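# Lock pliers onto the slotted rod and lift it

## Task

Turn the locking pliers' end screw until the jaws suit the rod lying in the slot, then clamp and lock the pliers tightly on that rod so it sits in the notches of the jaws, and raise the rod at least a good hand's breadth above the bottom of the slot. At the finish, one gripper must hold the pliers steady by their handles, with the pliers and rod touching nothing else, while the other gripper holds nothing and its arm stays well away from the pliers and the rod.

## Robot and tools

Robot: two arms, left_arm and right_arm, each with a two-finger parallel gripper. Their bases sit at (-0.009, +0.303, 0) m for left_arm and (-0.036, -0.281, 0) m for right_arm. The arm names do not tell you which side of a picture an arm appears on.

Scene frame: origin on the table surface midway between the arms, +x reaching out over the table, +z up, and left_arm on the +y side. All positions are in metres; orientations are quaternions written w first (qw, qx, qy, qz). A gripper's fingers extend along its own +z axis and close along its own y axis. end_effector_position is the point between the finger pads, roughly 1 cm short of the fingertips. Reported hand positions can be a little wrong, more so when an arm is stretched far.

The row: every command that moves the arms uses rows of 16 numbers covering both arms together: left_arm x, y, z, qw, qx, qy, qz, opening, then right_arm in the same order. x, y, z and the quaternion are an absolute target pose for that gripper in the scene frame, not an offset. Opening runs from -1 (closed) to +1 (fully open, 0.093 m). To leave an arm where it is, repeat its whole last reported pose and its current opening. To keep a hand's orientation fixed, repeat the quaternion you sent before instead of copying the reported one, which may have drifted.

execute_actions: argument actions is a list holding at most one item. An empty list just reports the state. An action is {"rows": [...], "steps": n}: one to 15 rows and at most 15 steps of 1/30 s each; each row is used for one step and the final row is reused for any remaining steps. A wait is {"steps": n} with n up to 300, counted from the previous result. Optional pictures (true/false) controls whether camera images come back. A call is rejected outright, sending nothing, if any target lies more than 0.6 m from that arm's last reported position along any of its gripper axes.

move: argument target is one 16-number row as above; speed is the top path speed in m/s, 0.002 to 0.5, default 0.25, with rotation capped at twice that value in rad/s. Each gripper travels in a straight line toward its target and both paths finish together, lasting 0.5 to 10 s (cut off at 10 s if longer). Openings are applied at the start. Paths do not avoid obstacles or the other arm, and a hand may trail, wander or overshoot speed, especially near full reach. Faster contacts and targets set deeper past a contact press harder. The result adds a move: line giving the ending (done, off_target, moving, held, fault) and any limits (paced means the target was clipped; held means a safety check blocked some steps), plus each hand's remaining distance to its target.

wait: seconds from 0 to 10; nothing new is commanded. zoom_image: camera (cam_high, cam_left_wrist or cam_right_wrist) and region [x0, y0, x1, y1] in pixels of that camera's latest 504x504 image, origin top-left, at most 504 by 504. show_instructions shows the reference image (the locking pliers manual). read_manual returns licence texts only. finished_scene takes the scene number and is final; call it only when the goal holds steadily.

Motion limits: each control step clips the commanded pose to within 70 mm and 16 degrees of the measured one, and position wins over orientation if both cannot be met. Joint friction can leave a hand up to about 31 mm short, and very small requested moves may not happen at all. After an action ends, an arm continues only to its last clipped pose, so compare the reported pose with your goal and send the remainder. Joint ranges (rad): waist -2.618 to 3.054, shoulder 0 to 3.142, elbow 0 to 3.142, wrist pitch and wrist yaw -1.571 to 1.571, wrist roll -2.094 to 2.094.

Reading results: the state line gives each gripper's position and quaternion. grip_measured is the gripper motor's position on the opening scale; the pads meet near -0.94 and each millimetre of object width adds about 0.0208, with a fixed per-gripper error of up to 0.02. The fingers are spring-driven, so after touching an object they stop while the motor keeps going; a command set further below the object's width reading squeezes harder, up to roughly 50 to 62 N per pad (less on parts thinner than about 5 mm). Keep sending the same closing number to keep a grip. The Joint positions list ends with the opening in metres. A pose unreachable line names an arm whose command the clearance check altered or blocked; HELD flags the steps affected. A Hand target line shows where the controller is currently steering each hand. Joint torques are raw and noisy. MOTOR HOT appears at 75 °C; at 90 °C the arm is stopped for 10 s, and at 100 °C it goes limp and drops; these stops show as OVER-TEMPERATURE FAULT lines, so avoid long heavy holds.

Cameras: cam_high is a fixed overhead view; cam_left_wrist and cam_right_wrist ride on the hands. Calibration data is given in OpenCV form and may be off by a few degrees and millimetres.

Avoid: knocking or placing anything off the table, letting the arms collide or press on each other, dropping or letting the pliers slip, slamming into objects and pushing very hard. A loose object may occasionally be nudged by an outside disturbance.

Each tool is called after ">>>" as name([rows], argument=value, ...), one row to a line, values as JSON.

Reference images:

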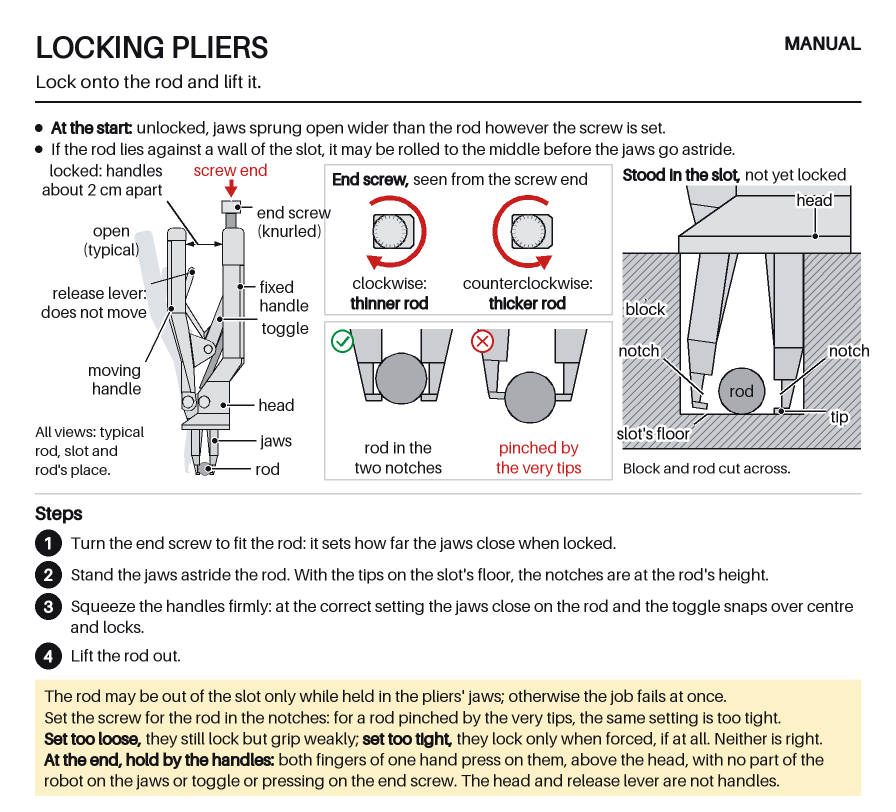

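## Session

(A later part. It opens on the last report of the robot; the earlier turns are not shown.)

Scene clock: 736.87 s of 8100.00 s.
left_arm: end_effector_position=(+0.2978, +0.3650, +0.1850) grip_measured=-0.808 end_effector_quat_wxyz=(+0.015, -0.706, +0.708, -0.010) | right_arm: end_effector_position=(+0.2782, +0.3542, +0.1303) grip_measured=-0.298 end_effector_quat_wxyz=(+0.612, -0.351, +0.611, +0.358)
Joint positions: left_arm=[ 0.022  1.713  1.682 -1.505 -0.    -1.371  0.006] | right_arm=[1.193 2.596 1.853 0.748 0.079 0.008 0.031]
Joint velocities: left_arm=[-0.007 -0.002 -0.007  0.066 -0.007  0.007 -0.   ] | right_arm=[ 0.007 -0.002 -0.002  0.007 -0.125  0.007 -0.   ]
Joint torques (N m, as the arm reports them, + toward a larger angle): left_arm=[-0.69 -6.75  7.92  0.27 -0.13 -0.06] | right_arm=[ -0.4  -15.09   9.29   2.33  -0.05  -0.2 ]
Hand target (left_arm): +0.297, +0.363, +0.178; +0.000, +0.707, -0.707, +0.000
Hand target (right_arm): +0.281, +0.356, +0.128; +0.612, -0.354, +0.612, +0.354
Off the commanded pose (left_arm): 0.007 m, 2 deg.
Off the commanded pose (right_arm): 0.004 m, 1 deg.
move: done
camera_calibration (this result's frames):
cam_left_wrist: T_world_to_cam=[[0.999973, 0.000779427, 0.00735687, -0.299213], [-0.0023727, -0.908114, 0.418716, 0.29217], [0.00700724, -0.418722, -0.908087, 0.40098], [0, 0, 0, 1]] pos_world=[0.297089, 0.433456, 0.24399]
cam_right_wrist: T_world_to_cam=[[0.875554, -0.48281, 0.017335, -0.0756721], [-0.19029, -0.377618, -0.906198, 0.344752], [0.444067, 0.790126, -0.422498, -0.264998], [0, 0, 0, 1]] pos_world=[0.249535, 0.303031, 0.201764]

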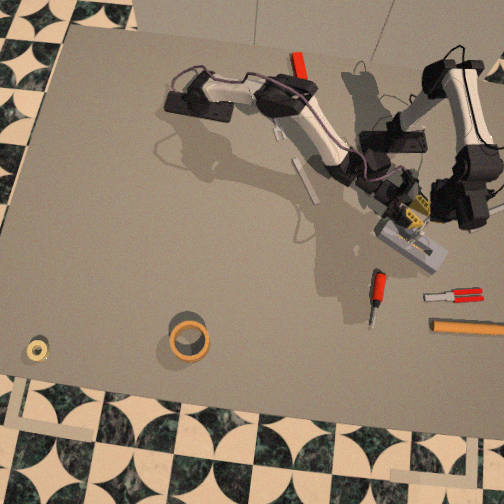

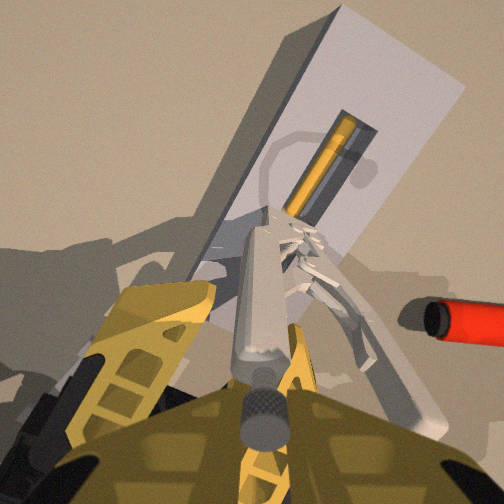

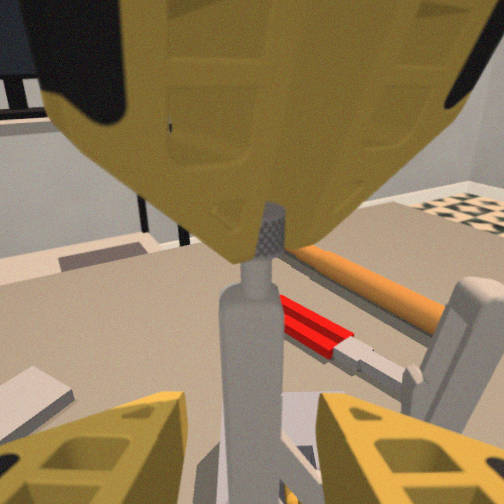

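>>> move(target=[0.297,0.363,0.178,0,-0.7071,0.7071,0,-0.82,0.286,0.364,0.13,0.612,-0.354,0.612,0.354,-0.3], speed=0.02)

>>> move(target=[0.297,0.363,0.178,0,-0.7071,0.7071,0,-0.82,0.286,0.364,0.13,0.612,-0.354,0.612,0.354,-0.8], speed=0.02)

>>> move(target=[0.297,0.363,0.178,0,-0.2588,0.9659,0,-0.82,0.286,0.364,0.13,0.612,-0.354,0.612,0.354,-0.8], speed=0.15)

Scene clock: 741.40 s of 8100.00 s.
left_arm: end_effector_position=(+0.2978, +0.3650, +0.1850) grip_measured=-0.808 end_effector_quat_wxyz=(+0.015, -0.706, +0.708, -0.010) | right_arm: end_effector_position=(+0.2822, +0.3627, +0.1309) grip_measured=-0.298 end_effector_quat_wxyz=(+0.611, -0.352, +0.612, +0.358)
Joint positions: left_arm=[ 0.022  1.713  1.682 -1.505 -0.    -1.371  0.006] | right_arm=[1.193 2.631 1.929 0.704 0.079 0.008 0.031]
Joint velocities: left_arm=[-0.002  0.012  0.012 -0.022  0.037 -0.007 -0.001] | right_arm=[-0.002 -0.022  0.032 -0.022  0.051  0.007 -0.   ]
Joint torques (N m, as the arm reports them, + toward a larger angle): left_arm=[-0.76 -6.66  8.01  0.24 -0.17 -0.05] | right_arm=[ -0.62 -15.53   9.16   2.32  -0.07  -0.22]
Hand target (left_arm): +0.297, +0.363, +0.178; +0.000, +0.707, -0.707, +0.000
Hand target (right_arm): +0.286, +0.364, +0.130; +0.612, -0.354, +0.612, +0.354
Off the commanded pose (left_arm): 0.007 m, 2 deg.
Off the commanded pose (right_arm): 0.004 m, 1 deg.
move: done
camera_calibration (this result's frames):
cam_left_wrist: T_world_to_cam=[[0.999973, 0.000779427, 0.00735687, -0.299213], [-0.0023727, -0.908114, 0.418716, 0.29217], [0.00700724, -0.418722, -0.908087, 0.40098], [0, 0, 0, 1]] pos_world=[0.297089, 0.433456, 0.24399]
cam_right_wrist: T_world_to_cam=[[0.875576, -0.482762, 0.017529, -0.0751306], [-0.191467, -0.380118, -0.904904, 0.350314], [0.443516, 0.788956, -0.425255, -0.272358], [0, 0, 0, 1]] pos_world=[0.253651, 0.311769, 0.202496]

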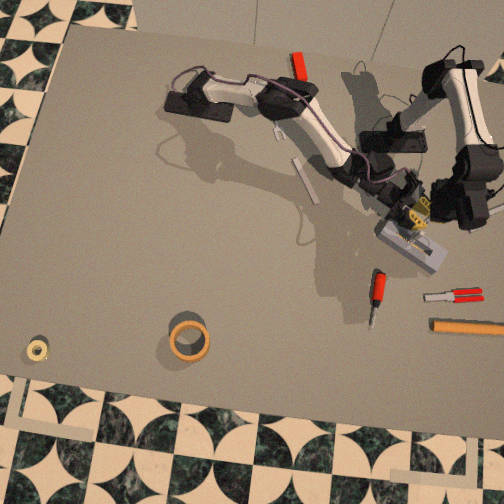

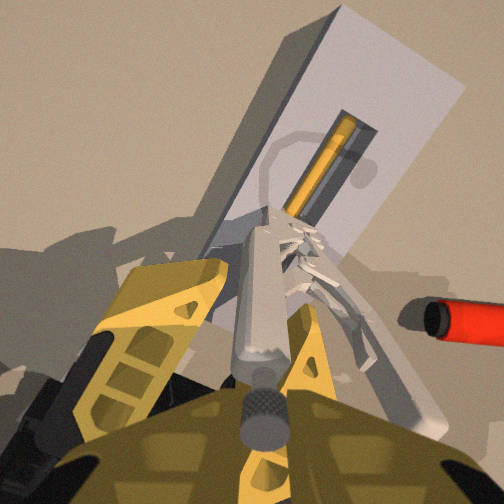

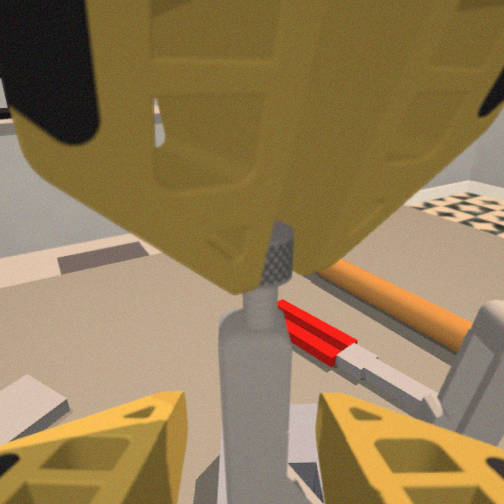

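Scene clock: 742.50 s of 8100.00 s.
left_arm: end_effector_position=(+0.2977, +0.3648, +0.1850) grip_measured=-0.808 end_effector_quat_wxyz=(+0.014, -0.706, +0.708, -0.010) | right_arm: end_effector_position=(+0.2824, +0.3626, +0.1309) grip_measured=-0.785 end_effector_quat_wxyz=(+0.612, -0.353, +0.612, +0.356)
Joint positions: left_arm=[ 0.022  1.713  1.682 -1.505  0.001 -1.371  0.006] | right_arm=[1.193 2.631 1.929 0.704 0.08  0.003 0.008]
Joint velocities: left_arm=[ 0.007  0.012  0.012 -0.022 -0.007 -0.037 -0.001] | right_arm=[-0.007  0.002  0.007 -0.007  0.007  0.007 -0.   ]
Joint torques (N m, as the arm reports them, + toward a larger angle): left_arm=[-0.63 -6.76  7.85  0.26 -0.14 -0.05] | right_arm=[ -0.59 -15.59   9.29   2.29  -0.09  -0.17]
Hand target (left_arm): +0.297, +0.363, +0.178; -0.000, +0.707, -0.707, +0.000
Hand target (right_arm): +0.286, +0.364, +0.130; +0.612, -0.354, +0.612, +0.354
Off the commanded pose (left_arm): 0.007 m, 2 deg.
Off the commanded pose (right_arm): 0.004 m, 0 deg.
move: done
camera_calibration (this result's frames):
cam_left_wrist: T_world_to_cam=[[0.999976, 0.000748568, 0.00683315, -0.298963], [-0.00218971, -0.907581, 0.419872, 0.291505], [0.00651594, -0.419877, -0.907558, 0.40135], [0, 0, 0, 1]] pos_world=[0.296979, 0.433306, 0.243896]
cam_right_wrist: T_world_to_cam=[[0.874931, -0.483725, 0.0224838, -0.0754403], [-0.188016, -0.382126, -0.904782, 0.350047], [0.446257, 0.787395, -0.425282, -0.272561], [0, 0, 0, 1]] pos_world=[0.253452, 0.311883, 0.202498]

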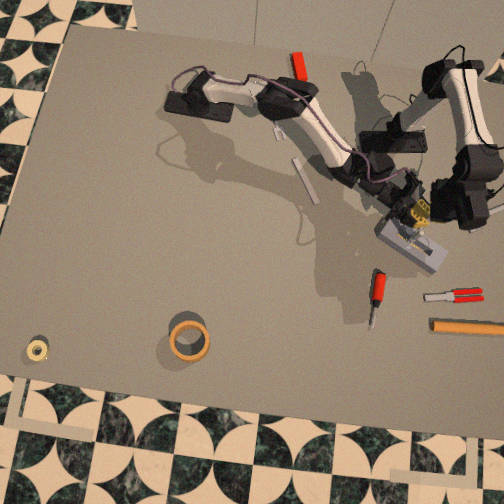

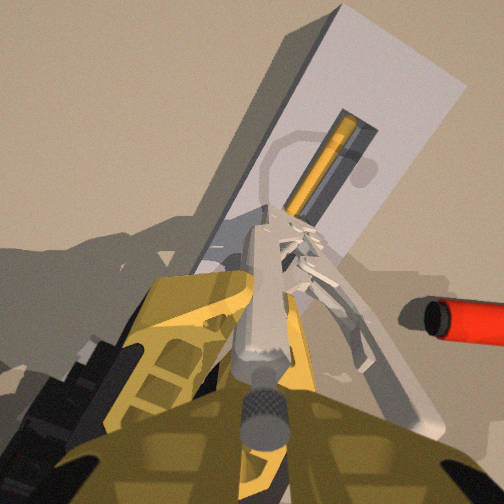

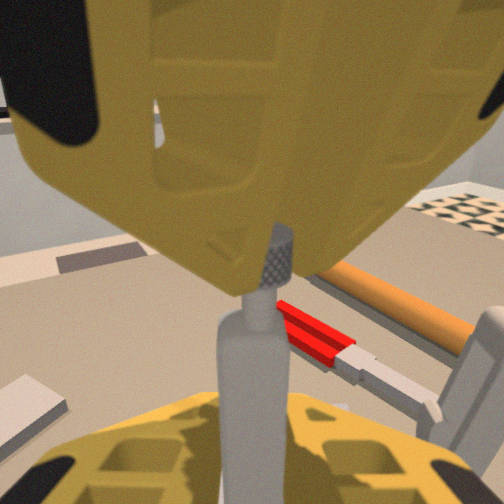

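Scene clock: 746.43 s of 8100.00 s.
left_arm: end_effector_position=(+0.2978, +0.3647, +0.1846) grip_measured=-0.808 end_effector_quat_wxyz=(+0.017, -0.268, +0.963, -0.002) | right_arm: end_effector_position=(+0.2823, +0.3627, +0.1309) grip_measured=-0.785 end_effector_quat_wxyz=(+0.612, -0.354, +0.611, +0.356)
Joint positions: left_arm=[ 0.022  1.714  1.682 -1.505  0.001 -0.344  0.006] | right_arm=[1.193 2.631 1.929 0.704 0.08  0.002 0.008]
Joint velocities: left_arm=[-0.017  0.002 -0.002 -0.007 -0.051  0.037 -0.001] | right_arm=[ 0.007 -0.007 -0.012 -0.022 -0.022 -0.037 -0.001]
Joint torques (N m, as the arm reports them, + toward a larger angle): left_arm=[-0.7  -7.03  8.04  0.33 -0.13  0.18] | right_arm=[ -0.61 -15.61   9.31   2.31  -0.09  -0.16]
Hand target (left_arm): +0.297, +0.363, +0.178; -0.000, -0.259, +0.966, -0.000
Hand target (right_arm): +0.286, +0.364, +0.130; +0.612, -0.354, +0.612, +0.354
Off the commanded pose (left_arm): 0.007 m, 2 deg.
Off the commanded pose (right_arm): 0.004 m, 0 deg.
move: done
camera_calibration (this result's frames):
cam_left_wrist: T_world_to_cam=[[0.518528, -0.854938, -0.0145039, 0.160345], [-0.781797, -0.4809, 0.396899, 0.372366], [-0.346299, -0.194464, -0.917748, 0.42575], [0, 0, 0, 1]] pos_world=[0.355408, 0.398949, 0.245265]
cam_right_wrist: T_world_to_cam=[[0.875091, -0.48338, 0.0236287, -0.075696], [-0.186972, -0.382712, -0.90475, 0.349963], [0.446382, 0.787321, -0.425286, -0.272569], [0, 0, 0, 1]] pos_world=[0.253344, 0.311944, 0.202498]

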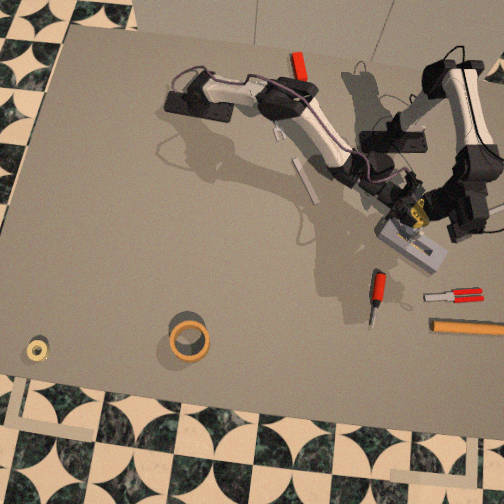

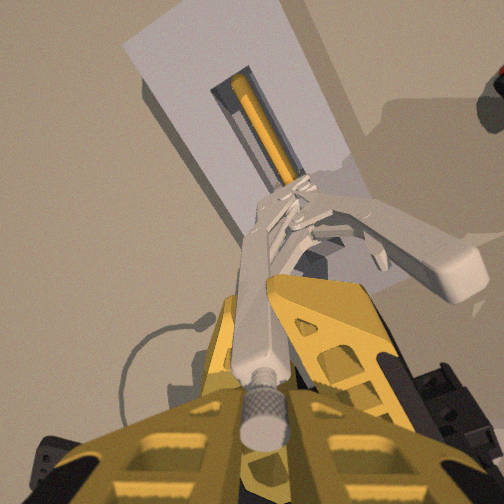

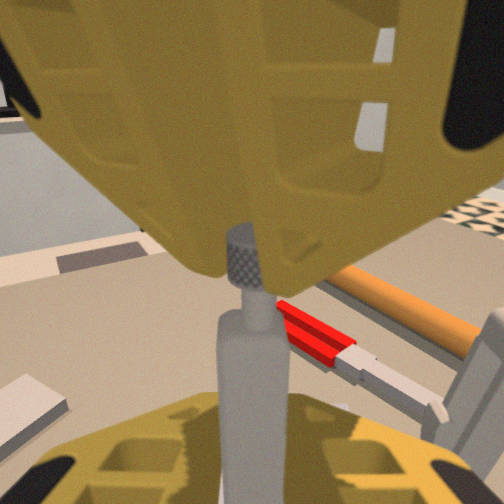

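Turned 59° CW (≈ −21°). Release right, retract, then squeeze test.

>>> move(target=[0.297,0.363,0.178,0,-0.2588,0.9659,0,-0.82,0.286,0.364,0.13,0.612,-0.354,0.612,0.354,-0.3], speed=0.05)

>>> move(target=[0.297,0.363,0.186,0,-0.2588,0.9659,0,-0.45,0.235,0.276,0.135,0.612,-0.354,0.612,0.354,-0.3], speed=0.08)

>>> move(target=[0.323,0.348,0.189,0,-0.5,0.866,0,0.9,0.17,0.08,0.2,0.527,-0.397,0.687,0.304,-0.3], speed=0.15)

>>> move(target=[0.323,0.348,0.143,0,-0.5,0.866,0,0.9,0.17,0.08,0.2,0.527,-0.397,0.687,0.304,-0.3], speed=0.04)

Scene clock: 751.37 s of 8100.00 s.
left_arm: end_effector_position=(+0.2975, +0.3647, +0.1846) grip_measured=-0.808 end_effector_quat_wxyz=(+0.016, -0.266, +0.964, -0.002) | right_arm: end_effector_position=(+0.2823, +0.3627, +0.1306) grip_measured=-0.302 end_effector_quat_wxyz=(+0.612, -0.354, +0.612, +0.356)
Joint positions: left_arm=[ 0.022  1.714  1.682 -1.507  0.001 -0.339  0.006] | right_arm=[1.193 2.631 1.929 0.703 0.08  0.002 0.031]
Joint velocities: left_arm=[ 0.007 -0.002  0.002  0.066 -0.007 -0.007 -0.001] | right_arm=[-0.012  0.007 -0.017 -0.022 -0.022 -0.066 -0.002]
Joint torques (N m, as the arm reports them, + toward a larger angle): left_arm=[-0.73 -6.89  8.07  0.32 -0.11  0.14] | right_arm=[ -0.57 -15.6    9.3    2.34  -0.09  -0.16]
Hand target (left_arm): +0.297, +0.363, +0.178; +0.000, -0.259, +0.966, -0.000
Hand target (right_arm): +0.286, +0.364, +0.130; +0.612, -0.354, +0.612, +0.354
Off the commanded pose (left_arm): 0.007 m, 2 deg.
Off the commanded pose (right_arm): 0.004 m, 0 deg.
move: done
camera_calibration (this result's frames):
cam_left_wrist: T_world_to_cam=[[0.514921, -0.857106, -0.015018, 0.162398], [-0.783353, -0.477583, 0.397836, 0.371211], [-0.34816, -0.19309, -0.917334, 0.425613], [0, 0, 0, 1]] pos_world=[0.355348, 0.398657, 0.245187]
cam_right_wrist: T_world_to_cam=[[0.875103, -0.483356, 0.0237023, -0.0757112], [-0.187413, -0.383648, -0.904262, 0.350113], [0.446174, 0.786881, -0.426319, -0.272334], [0, 0, 0, 1]] pos_world=[0.253379, 0.312019, 0.202287]

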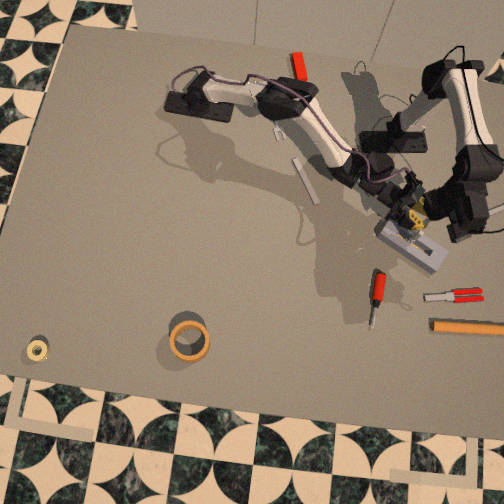

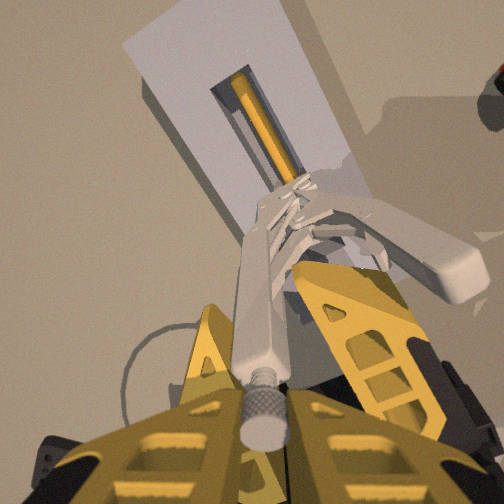

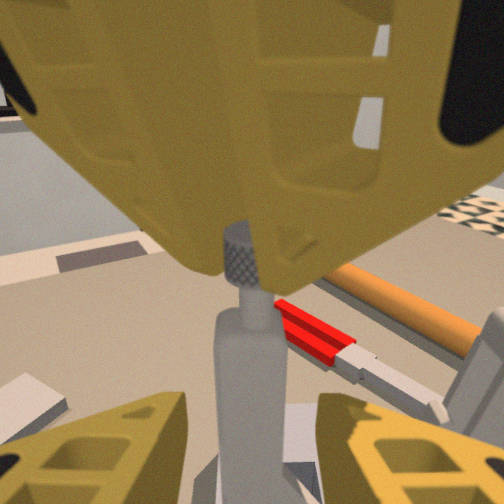

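Scene clock: 753.07 s of 8100.00 s.
left_arm: end_effector_position=(+0.2930, +0.3638, +0.1848) grip_measured=-0.451 end_effector_quat_wxyz=(+0.001, -0.265, +0.964, -0.001) | right_arm: end_effector_position=(+0.2402, +0.2768, +0.1208) grip_measured=-0.302 end_effector_quat_wxyz=(+0.601, -0.361, +0.622, +0.348)
Joint positions: left_arm=[ 0.022  1.725  1.696 -1.539  0.001 -0.339  0.024] | right_arm=[1.197 2.325 1.308 0.982 0.085 0.002 0.031]
Joint velocities: left_arm=[ 0.012  0.007 -0.002 -0.007 -0.007  0.007 -0.   ] | right_arm=[ 0.007 -0.002 -0.007  0.037 -0.022 -0.051  0.   ]
Joint torques (N m, as the arm reports them, + toward a larger angle): left_arm=[-0.85 -7.38 10.5   0.28 -0.11  0.11] | right_arm=[  0.26 -16.06   5.48   2.71   0.    -0.16]
Hand target (left_arm): +0.297, +0.363, +0.186; -0.000, -0.259, +0.966, -0.000
Hand target (right_arm): +0.236, +0.275, +0.136; +0.612, -0.354, +0.612, +0.354
Off the commanded pose (left_arm): 0.004 m, 1 deg.
Off the commanded pose (right_arm): 0.015 m, 2 deg.
move: off_target (right_arm)
camera_calibration (this result's frames):
cam_left_wrist: T_world_to_cam=[[0.513692, -0.857614, -0.0248825, 0.166312], [-0.771895, -0.474621, 0.422981, 0.358081], [-0.374564, -0.198075, -0.905797, 0.431497], [0, 0, 0, 1]] pos_world=[0.352592, 0.398053, 0.243525]
cam_right_wrist: T_world_to_cam=[[0.874747, -0.483871, 0.0262016, -0.0802241], [-0.201736, -0.412797, -0.888201, 0.310002], [0.440591, 0.771665, -0.458707, -0.1807], [0, 0, 0, 1]] pos_world=[0.212329, 0.228589, 0.194558]

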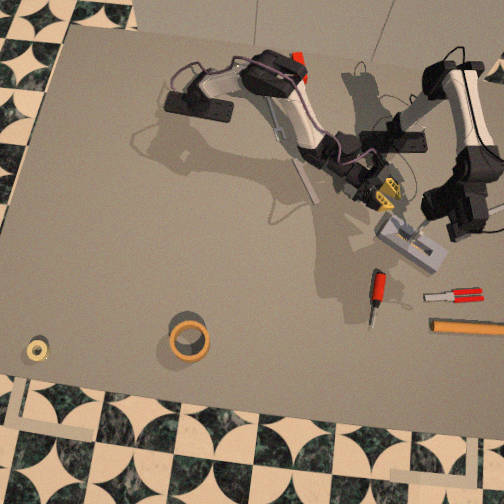

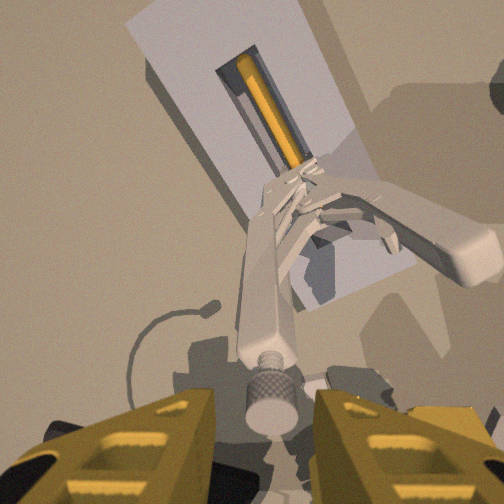

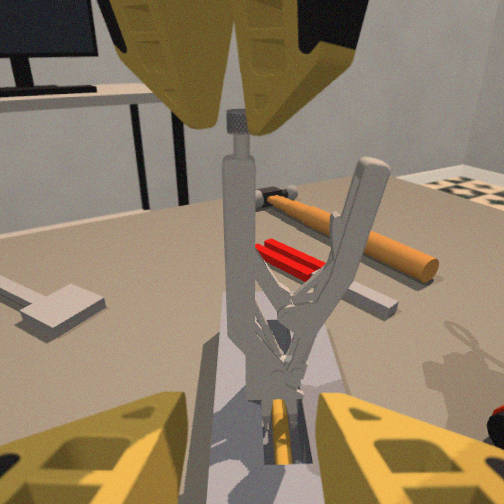

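Scene clock: 755.43 s of 8100.00 s.
left_arm: end_effector_position=(+0.3189, +0.3503, +0.1888) grip_measured=+0.898 end_effector_quat_wxyz=(+0.012, -0.500, +0.866, -0.006) | right_arm: end_effector_position=(+0.1735, +0.0844, +0.2030) grip_measured=-0.302 end_effector_quat_wxyz=(+0.529, -0.396, +0.685, +0.307)
Joint positions: left_arm=[-0.034  1.799  1.801 -1.547  0.001 -0.904  0.088] | right_arm=[1.114 1.333 0.659 0.419 0.003 0.002 0.031]
Joint velocities: left_arm=[-0.002 -0.007 -0.012  0.037 -0.125  0.007 -0.001] | right_arm=[ 0.022 -0.007 -0.037 -0.051  0.007  0.081 -0.002]
Joint torques (N m, as the arm reports them, + toward a larger angle): left_arm=[-0.82 -8.25 10.36  0.34 -0.15 -0.05] | right_arm=[-0.9  -7.21  6.85  2.32 -0.08 -0.19]
Hand target (left_arm): +0.323, +0.348, +0.189; +0.010, -0.500, +0.866, -0.005
Hand target (right_arm): +0.173, +0.080, +0.201; +0.527, -0.398, +0.687, +0.304
Off the commanded pose (left_arm): 0.005 m, 1 deg.
Off the commanded pose (right_arm): 0.006 m, 0 deg.
joint sent to its limit (left arm) — the command would take joint 4 (wrist pitch) past its lower limit, so that joint was sent only as far as its limit.
move: done
camera_calibration (this result's frames):
cam_left_wrist: T_world_to_cam=[[0.867346, -0.497672, -0.00575254, -0.100927], [-0.451537, -0.791698, 0.411496, 0.381106], [-0.209345, -0.354312, -0.911393, 0.445187], [0, 0, 0, 1]] pos_world=[0.352819, 0.409227, 0.248337]
cam_right_wrist: T_world_to_cam=[[0.876967, -0.480139, 0.019905, -0.116534], [-0.294714, -0.570085, -0.766908, 0.294928], [0.379569, 0.666686, -0.641449, 0.0914091], [0, 0, 0, 1]] pos_world=[0.154419, 0.0512404, 0.287136]

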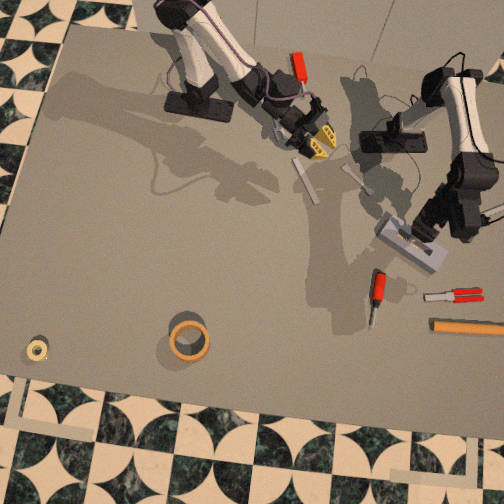

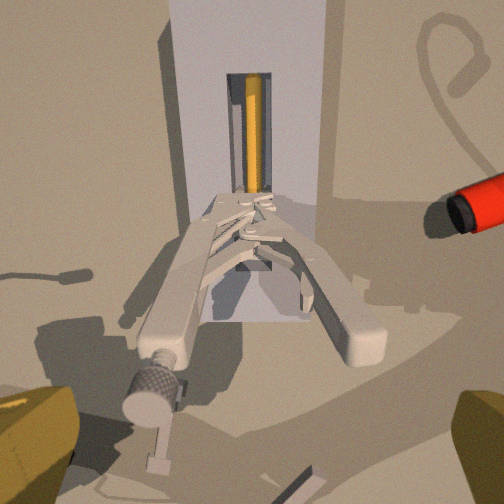

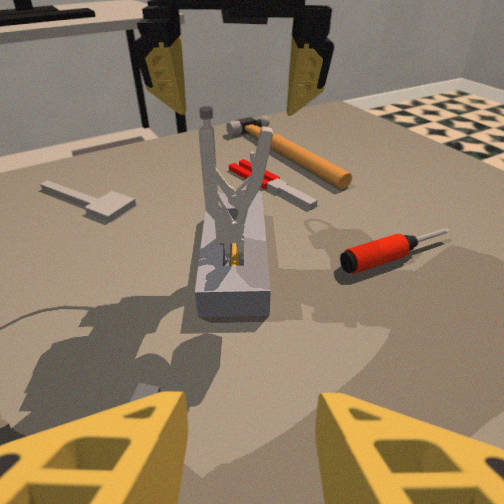

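Scene clock: 756.97 s of 8100.00 s.
left_arm: end_effector_position=(+0.3257, +0.3513, +0.1546) grip_measured=+0.898 end_effector_quat_wxyz=(+0.014, -0.500, +0.866, -0.006) | right_arm: end_effector_position=(+0.1735, +0.0844, +0.2030) grip_measured=-0.302 end_effector_quat_wxyz=(+0.529, -0.396, +0.685, +0.307)
Joint positions: left_arm=[-0.034  1.799  1.664 -1.405  0.001 -0.906  0.088] | right_arm=[1.114 1.333 0.659 0.419 0.003 0.002 0.031]
Joint velocities: left_arm=[-0.007  0.007  0.017 -0.081 -0.022 -0.007 -0.   ] | right_arm=[ 0.017  0.002 -0.012  0.007 -0.022  0.007  0.001]
Joint torques (N m, as the arm reports them, + toward a larger angle): left_arm=[-1.01 -8.74  5.65  0.49 -0.14 -0.05] | right_arm=[ 0.07 -7.39  6.35  2.39 -0.01 -0.15]
Hand target (left_arm): +0.324, +0.348, +0.143; -0.000, -0.500, +0.866, -0.000
Hand target (right_arm): +0.170, +0.080, +0.200; +0.527, -0.397, +0.687, +0.304
Off the commanded pose (left_arm): 0.012 m, 2 deg.
Off the commanded pose (right_arm): 0.006 m, 0 deg.
move: off_target (left_arm)
camera_calibration (this result's frames):
cam_left_wrist: T_world_to_cam=[[0.86812, -0.496347, -0.00272158, -0.107749], [-0.45188, -0.792592, 0.409392, 0.39978], [-0.205358, -0.354172, -0.912355, 0.414631], [0, 0, 0, 1]] pos_world=[0.35934, 0.410232, 0.21433]
cam_right_wrist: T_world_to_cam=[[0.876967, -0.480139, 0.019905, -0.116534], [-0.294714, -0.570085, -0.766908, 0.294928], [0.379569, 0.666686, -0.641449, 0.0914091], [0, 0, 0, 1]] pos_world=[0.154419, 0.0512404, 0.287136]

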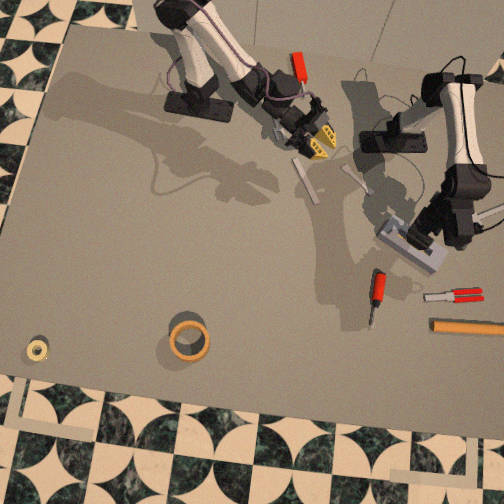

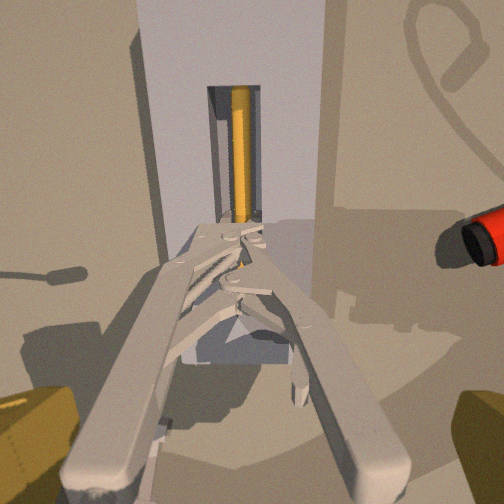

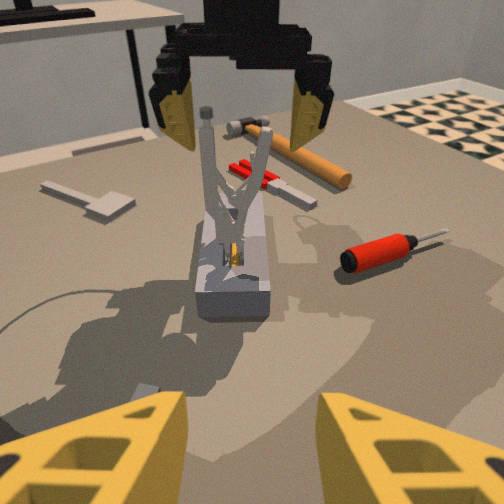

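Shift slightly and close to 0.3.

>>> move(target=[0.312,0.354,0.148,0,-0.5,0.866,0,0.35,0.17,0.08,0.2,0.527,-0.397,0.687,0.304,-0.3], speed=0.02)

>>> move(target=[0.312,0.354,0.148,0,-0.5,0.866,0,0.25,0.17,0.08,0.2,0.527,-0.397,0.687,0.304,-0.3], speed=0.02)

>>> move(target=[0.312,0.354,0.148,0,-0.5,0.866,0,0.17,0.17,0.08,0.2,0.527,-0.397,0.687,0.304,-0.3], speed=0.02)

>>> move(target=[0.312,0.354,0.148,0,-0.5,0.866,0,0.1,0.17,0.08,0.2,0.527,-0.397,0.687,0.304,-0.3], speed=0.02)

Scene clock: 763.80 s of 8100.00 s.
left_arm: end_effector_position=(+0.3218, +0.3521, +0.1539) grip_measured=+0.353 end_effector_quat_wxyz=(+0.014, -0.500, +0.866, -0.008) | right_arm: end_effector_position=(+0.1735, +0.0844, +0.2030) grip_measured=-0.302 end_effector_quat_wxyz=(+0.529, -0.396, +0.685, +0.307)
Joint positions: left_arm=[-0.028  1.782  1.639 -1.396  0.004 -0.899  0.062] | right_arm=[1.114 1.333 0.659 0.419 0.003 0.002 0.031]
Joint velocities: left_arm=[ 0.007 -0.002 -0.007 -0.037 -0.066 -0.066  0.001] | right_arm=[-0.027 -0.017  0.002  0.022  0.007 -0.007  0.001]
Joint torques (N m, as the arm reports them, + toward a larger angle): left_arm=[  0.21 -10.64   5.     0.33  -0.18   0.09] | right_arm=[ 0.08 -7.34  6.34  2.4  -0.01 -0.14]
Hand target (left_arm): +0.312, +0.354, +0.148; -0.000, -0.500, +0.866, -0.000
Hand target (right_arm): +0.170, +0.080, +0.200; +0.527, -0.397, +0.687, +0.304
Off the commanded pose (left_arm): 0.012 m, 2 deg.
Off the commanded pose (right_arm): 0.006 m, 0 deg.
move: off_target (left_arm)
camera_calibration (this result's frames):
cam_left_wrist: T_world_to_cam=[[0.867704, -0.497081, 0.000323742, -0.10402], [-0.453475, -0.791319, 0.41009, 0.398872], [-0.203592, -0.355984, -0.912045, 0.413465], [0, 0, 0, 1]] pos_world=[0.355315, 0.411116, 0.213559]
cam_right_wrist: T_world_to_cam=[[0.876967, -0.480139, 0.019905, -0.116534], [-0.294714, -0.570085, -0.766908, 0.294928], [0.379569, 0.666686, -0.641449, 0.0914091], [0, 0, 0, 1]] pos_world=[0.154419, 0.0512404, 0.287136]

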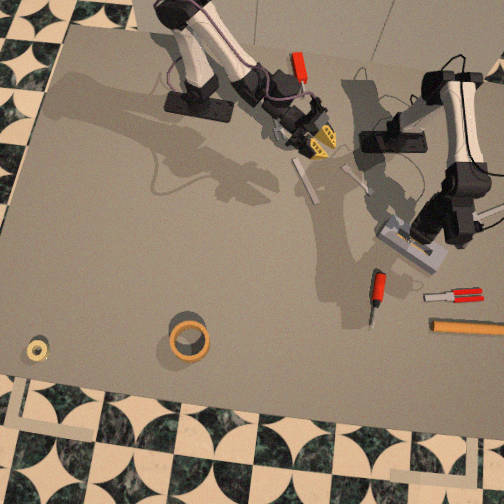

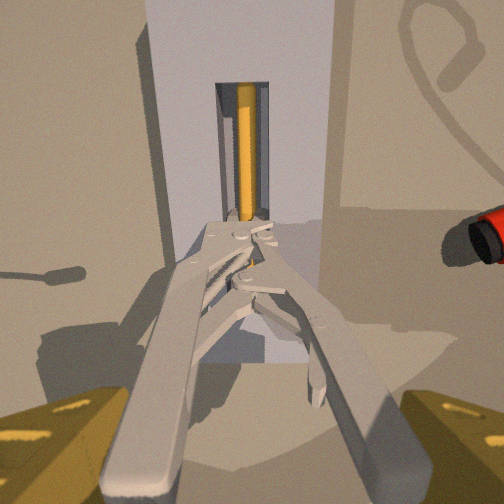

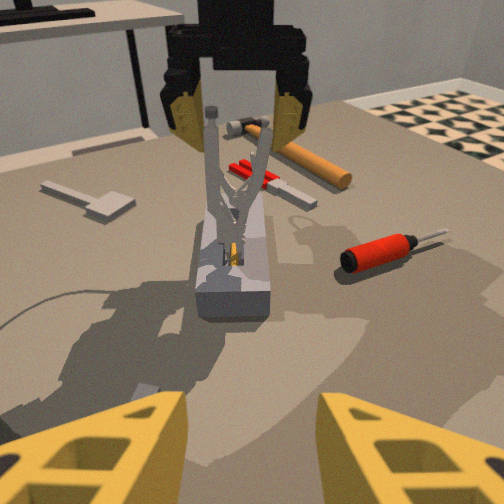

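Scene clock: 764.83 s of 8100.00 s.
left_arm: end_effector_position=(+0.3215, +0.3522, +0.1545) grip_measured=+0.254 end_effector_quat_wxyz=(+0.015, -0.500, +0.866, -0.007) | right_arm: end_effector_position=(+0.1735, +0.0844, +0.2030) grip_measured=-0.302 end_effector_quat_wxyz=(+0.529, -0.396, +0.685, +0.307)
Joint positions: left_arm=[-0.028  1.78   1.639 -1.397  0.003 -0.899  0.057] | right_arm=[1.114 1.333 0.659 0.419 0.003 0.002 0.031]
Joint velocities: left_arm=[ 0.017 -0.012 -0.002 -0.051  0.051  0.037  0.   ] | right_arm=[ 0.012 -0.007 -0.007  0.007 -0.051 -0.037 -0.   ]
Joint torques (N m, as the arm reports them, + toward a larger angle): left_arm=[  0.25 -10.41   5.05   0.35  -0.15   0.11] | right_arm=[ 0.07 -7.4   6.36  2.39  0.   -0.14]
Hand target (left_arm): +0.312, +0.354, +0.148; -0.000, -0.500, +0.866, -0.000
Hand target (right_arm): +0.170, +0.080, +0.200; +0.527, -0.397, +0.687, +0.304
Off the commanded pose (left_arm): 0.012 m, 2 deg.
Off the commanded pose (right_arm): 0.006 m, 0 deg.
move: off_target (left_arm)
camera_calibration (this result's frames):
cam_left_wrist: T_world_to_cam=[[0.867343, -0.49771, 0.000499112, -0.103384], [-0.454443, -0.791533, 0.408605, 0.399235], [-0.202972, -0.354627, -0.912711, 0.413426], [0, 0, 0, 1]] pos_world=[0.355013, 0.411164, 0.214261]
cam_right_wrist: T_world_to_cam=[[0.876967, -0.480139, 0.019905, -0.116534], [-0.294714, -0.570085, -0.766908, 0.294928], [0.379569, 0.666686, -0.641449, 0.0914091], [0, 0, 0, 1]] pos_world=[0.154419, 0.0512404, 0.287136]

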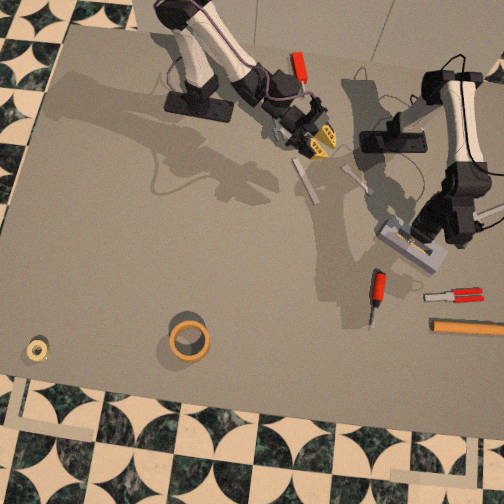

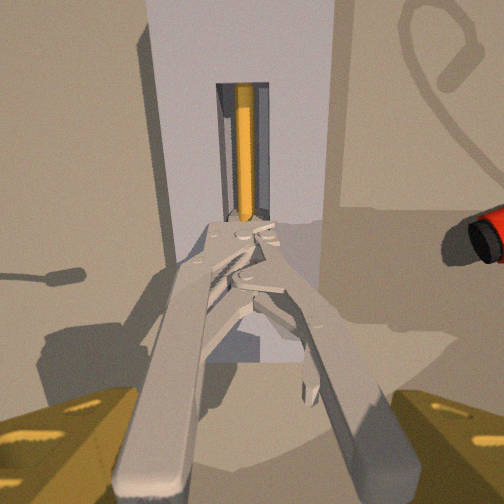

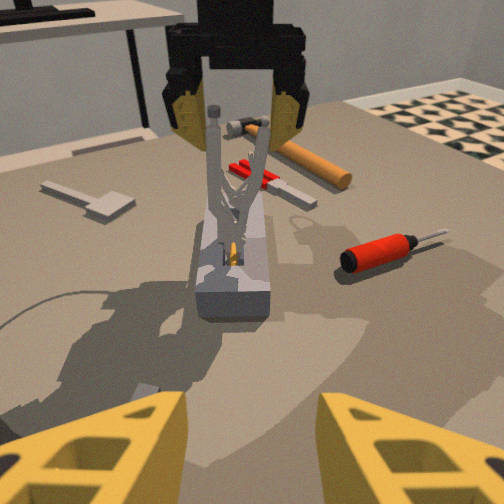

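Scene clock: 765.90 s of 8100.00 s.
left_arm: end_effector_position=(+0.3216, +0.3522, +0.1547) grip_measured=+0.176 end_effector_quat_wxyz=(+0.015, -0.500, +0.866, -0.008) | right_arm: end_effector_position=(+0.1735, +0.0844, +0.2030) grip_measured=-0.302 end_effector_quat_wxyz=(+0.529, -0.396, +0.685, +0.307)
Joint positions: left_arm=[-0.028  1.78   1.639 -1.397  0.003 -0.899  0.054] | right_arm=[1.114 1.333 0.659 0.419 0.003 0.002 0.031]
Joint velocities: left_arm=[-0.007 -0.007 -0.012  0.051  0.022 -0.037  0.001] | right_arm=[0.007 0.017 0.012 0.037 0.022 0.037 0.   ]
Joint torques (N m, as the arm reports them, + toward a larger angle): left_arm=[  0.28 -10.42   5.17   0.33  -0.18   0.14] | right_arm=[ 0.07 -7.38  6.33  2.39 -0.02 -0.13]
Hand target (left_arm): +0.312, +0.354, +0.148; -0.000, -0.500, +0.866, -0.000
Hand target (right_arm): +0.170, +0.080, +0.200; +0.527, -0.397, +0.687, +0.304
Off the commanded pose (left_arm): 0.012 m, 2 deg.
Off the commanded pose (right_arm): 0.006 m, 0 deg.
move: off_target (left_arm)
camera_calibration (this result's frames):
cam_left_wrist: T_world_to_cam=[[0.867342, -0.497711, 0.0013967, -0.103571], [-0.454905, -0.791602, 0.407956, 0.399443], [-0.201938, -0.354473, -0.913, 0.413321], [0, 0, 0, 1]] pos_world=[0.355005, 0.411163, 0.214552]
cam_right_wrist: T_world_to_cam=[[0.876967, -0.480139, 0.019905, -0.116534], [-0.294714, -0.570085, -0.766908, 0.294928], [0.379569, 0.666686, -0.641449, 0.0914091], [0, 0, 0, 1]] pos_world=[0.154419, 0.0512404, 0.287136]

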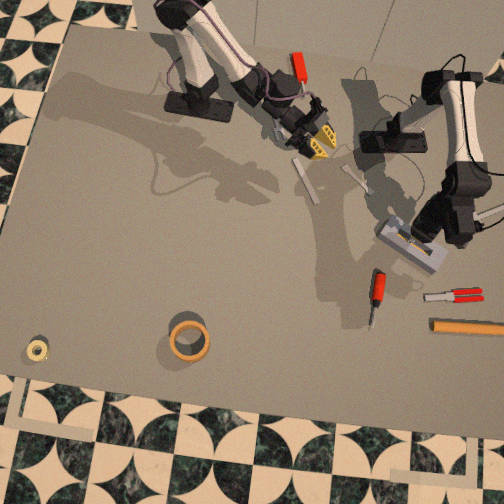

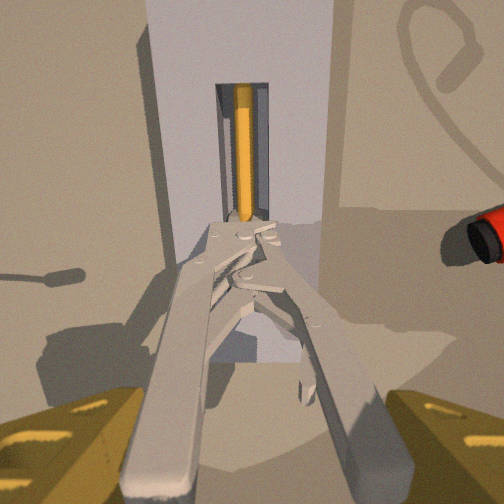

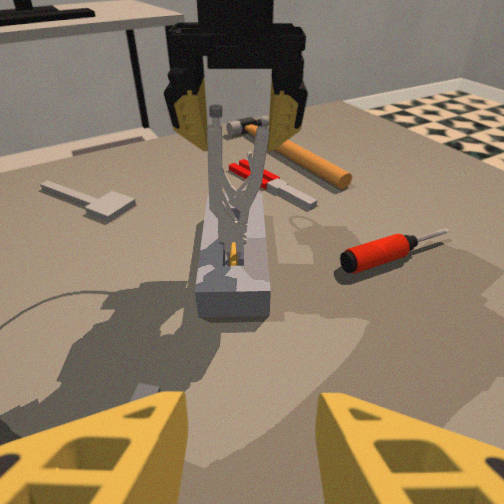

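Scene clock: 766.97 s of 8100.00 s.
left_arm: end_effector_position=(+0.3216, +0.3522, +0.1550) grip_measured=+0.108 end_effector_quat_wxyz=(+0.016, -0.499, +0.866, -0.008) | right_arm: end_effector_position=(+0.1735, +0.0844, +0.2030) grip_measured=-0.302 end_effector_quat_wxyz=(+0.529, -0.396, +0.685, +0.307)
Joint positions: left_arm=[-0.028  1.779  1.639 -1.396  0.003 -0.897  0.05 ] | right_arm=[1.114 1.333 0.659 0.419 0.003 0.002 0.031]
Joint velocities: left_arm=[ 0.002  0.007 -0.007  0.022 -0.022 -0.022 -0.001] | right_arm=[ 0.002  0.007  0.002  0.066  0.022  0.022 -0.   ]
Joint torques (N m, as the arm reports them, + toward a larger angle): left_arm=[  0.28 -10.31   5.12   0.36  -0.19   0.11] | right_arm=[ 0.09 -7.38  6.37  2.39  0.   -0.16]
Hand target (left_arm): +0.312, +0.354, +0.148; -0.000, -0.500, +0.866, -0.000
Hand target (right_arm): +0.170, +0.080, +0.200; +0.527, -0.397, +0.687, +0.304
Off the commanded pose (left_arm): 0.012 m, 2 deg.
Off the commanded pose (right_arm): 0.006 m, 0 deg.
move: off_target (left_arm)
camera_calibration (this result's frames):
cam_left_wrist: T_world_to_cam=[[0.866573, -0.499044, 0.0025014, -0.103113], [-0.456605, -0.790837, 0.407539, 0.399675], [-0.201401, -0.354304, -0.913185, 0.413334], [0, 0, 0, 1]] pos_world=[0.355095, 0.411066, 0.214825]
cam_right_wrist: T_world_to_cam=[[0.876967, -0.480139, 0.019905, -0.116534], [-0.294714, -0.570085, -0.766908, 0.294928], [0.379569, 0.666686, -0.641449, 0.0914091], [0, 0, 0, 1]] pos_world=[0.154419, 0.0512404, 0.287136]

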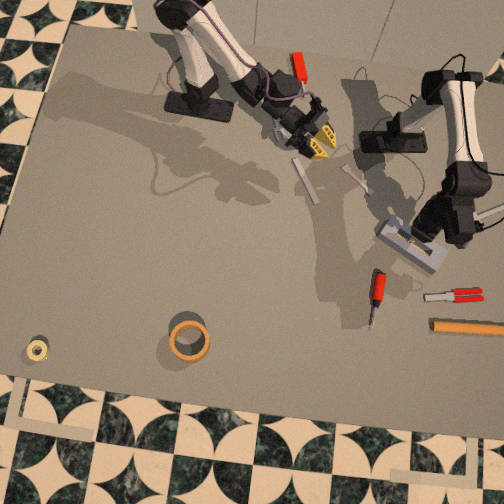

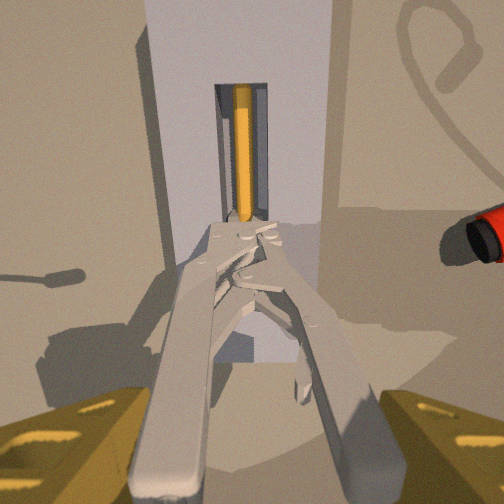

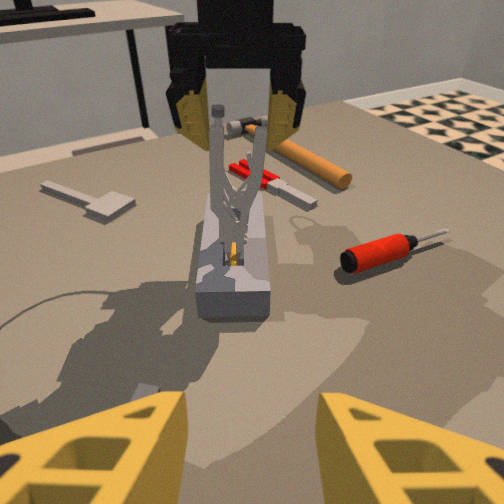

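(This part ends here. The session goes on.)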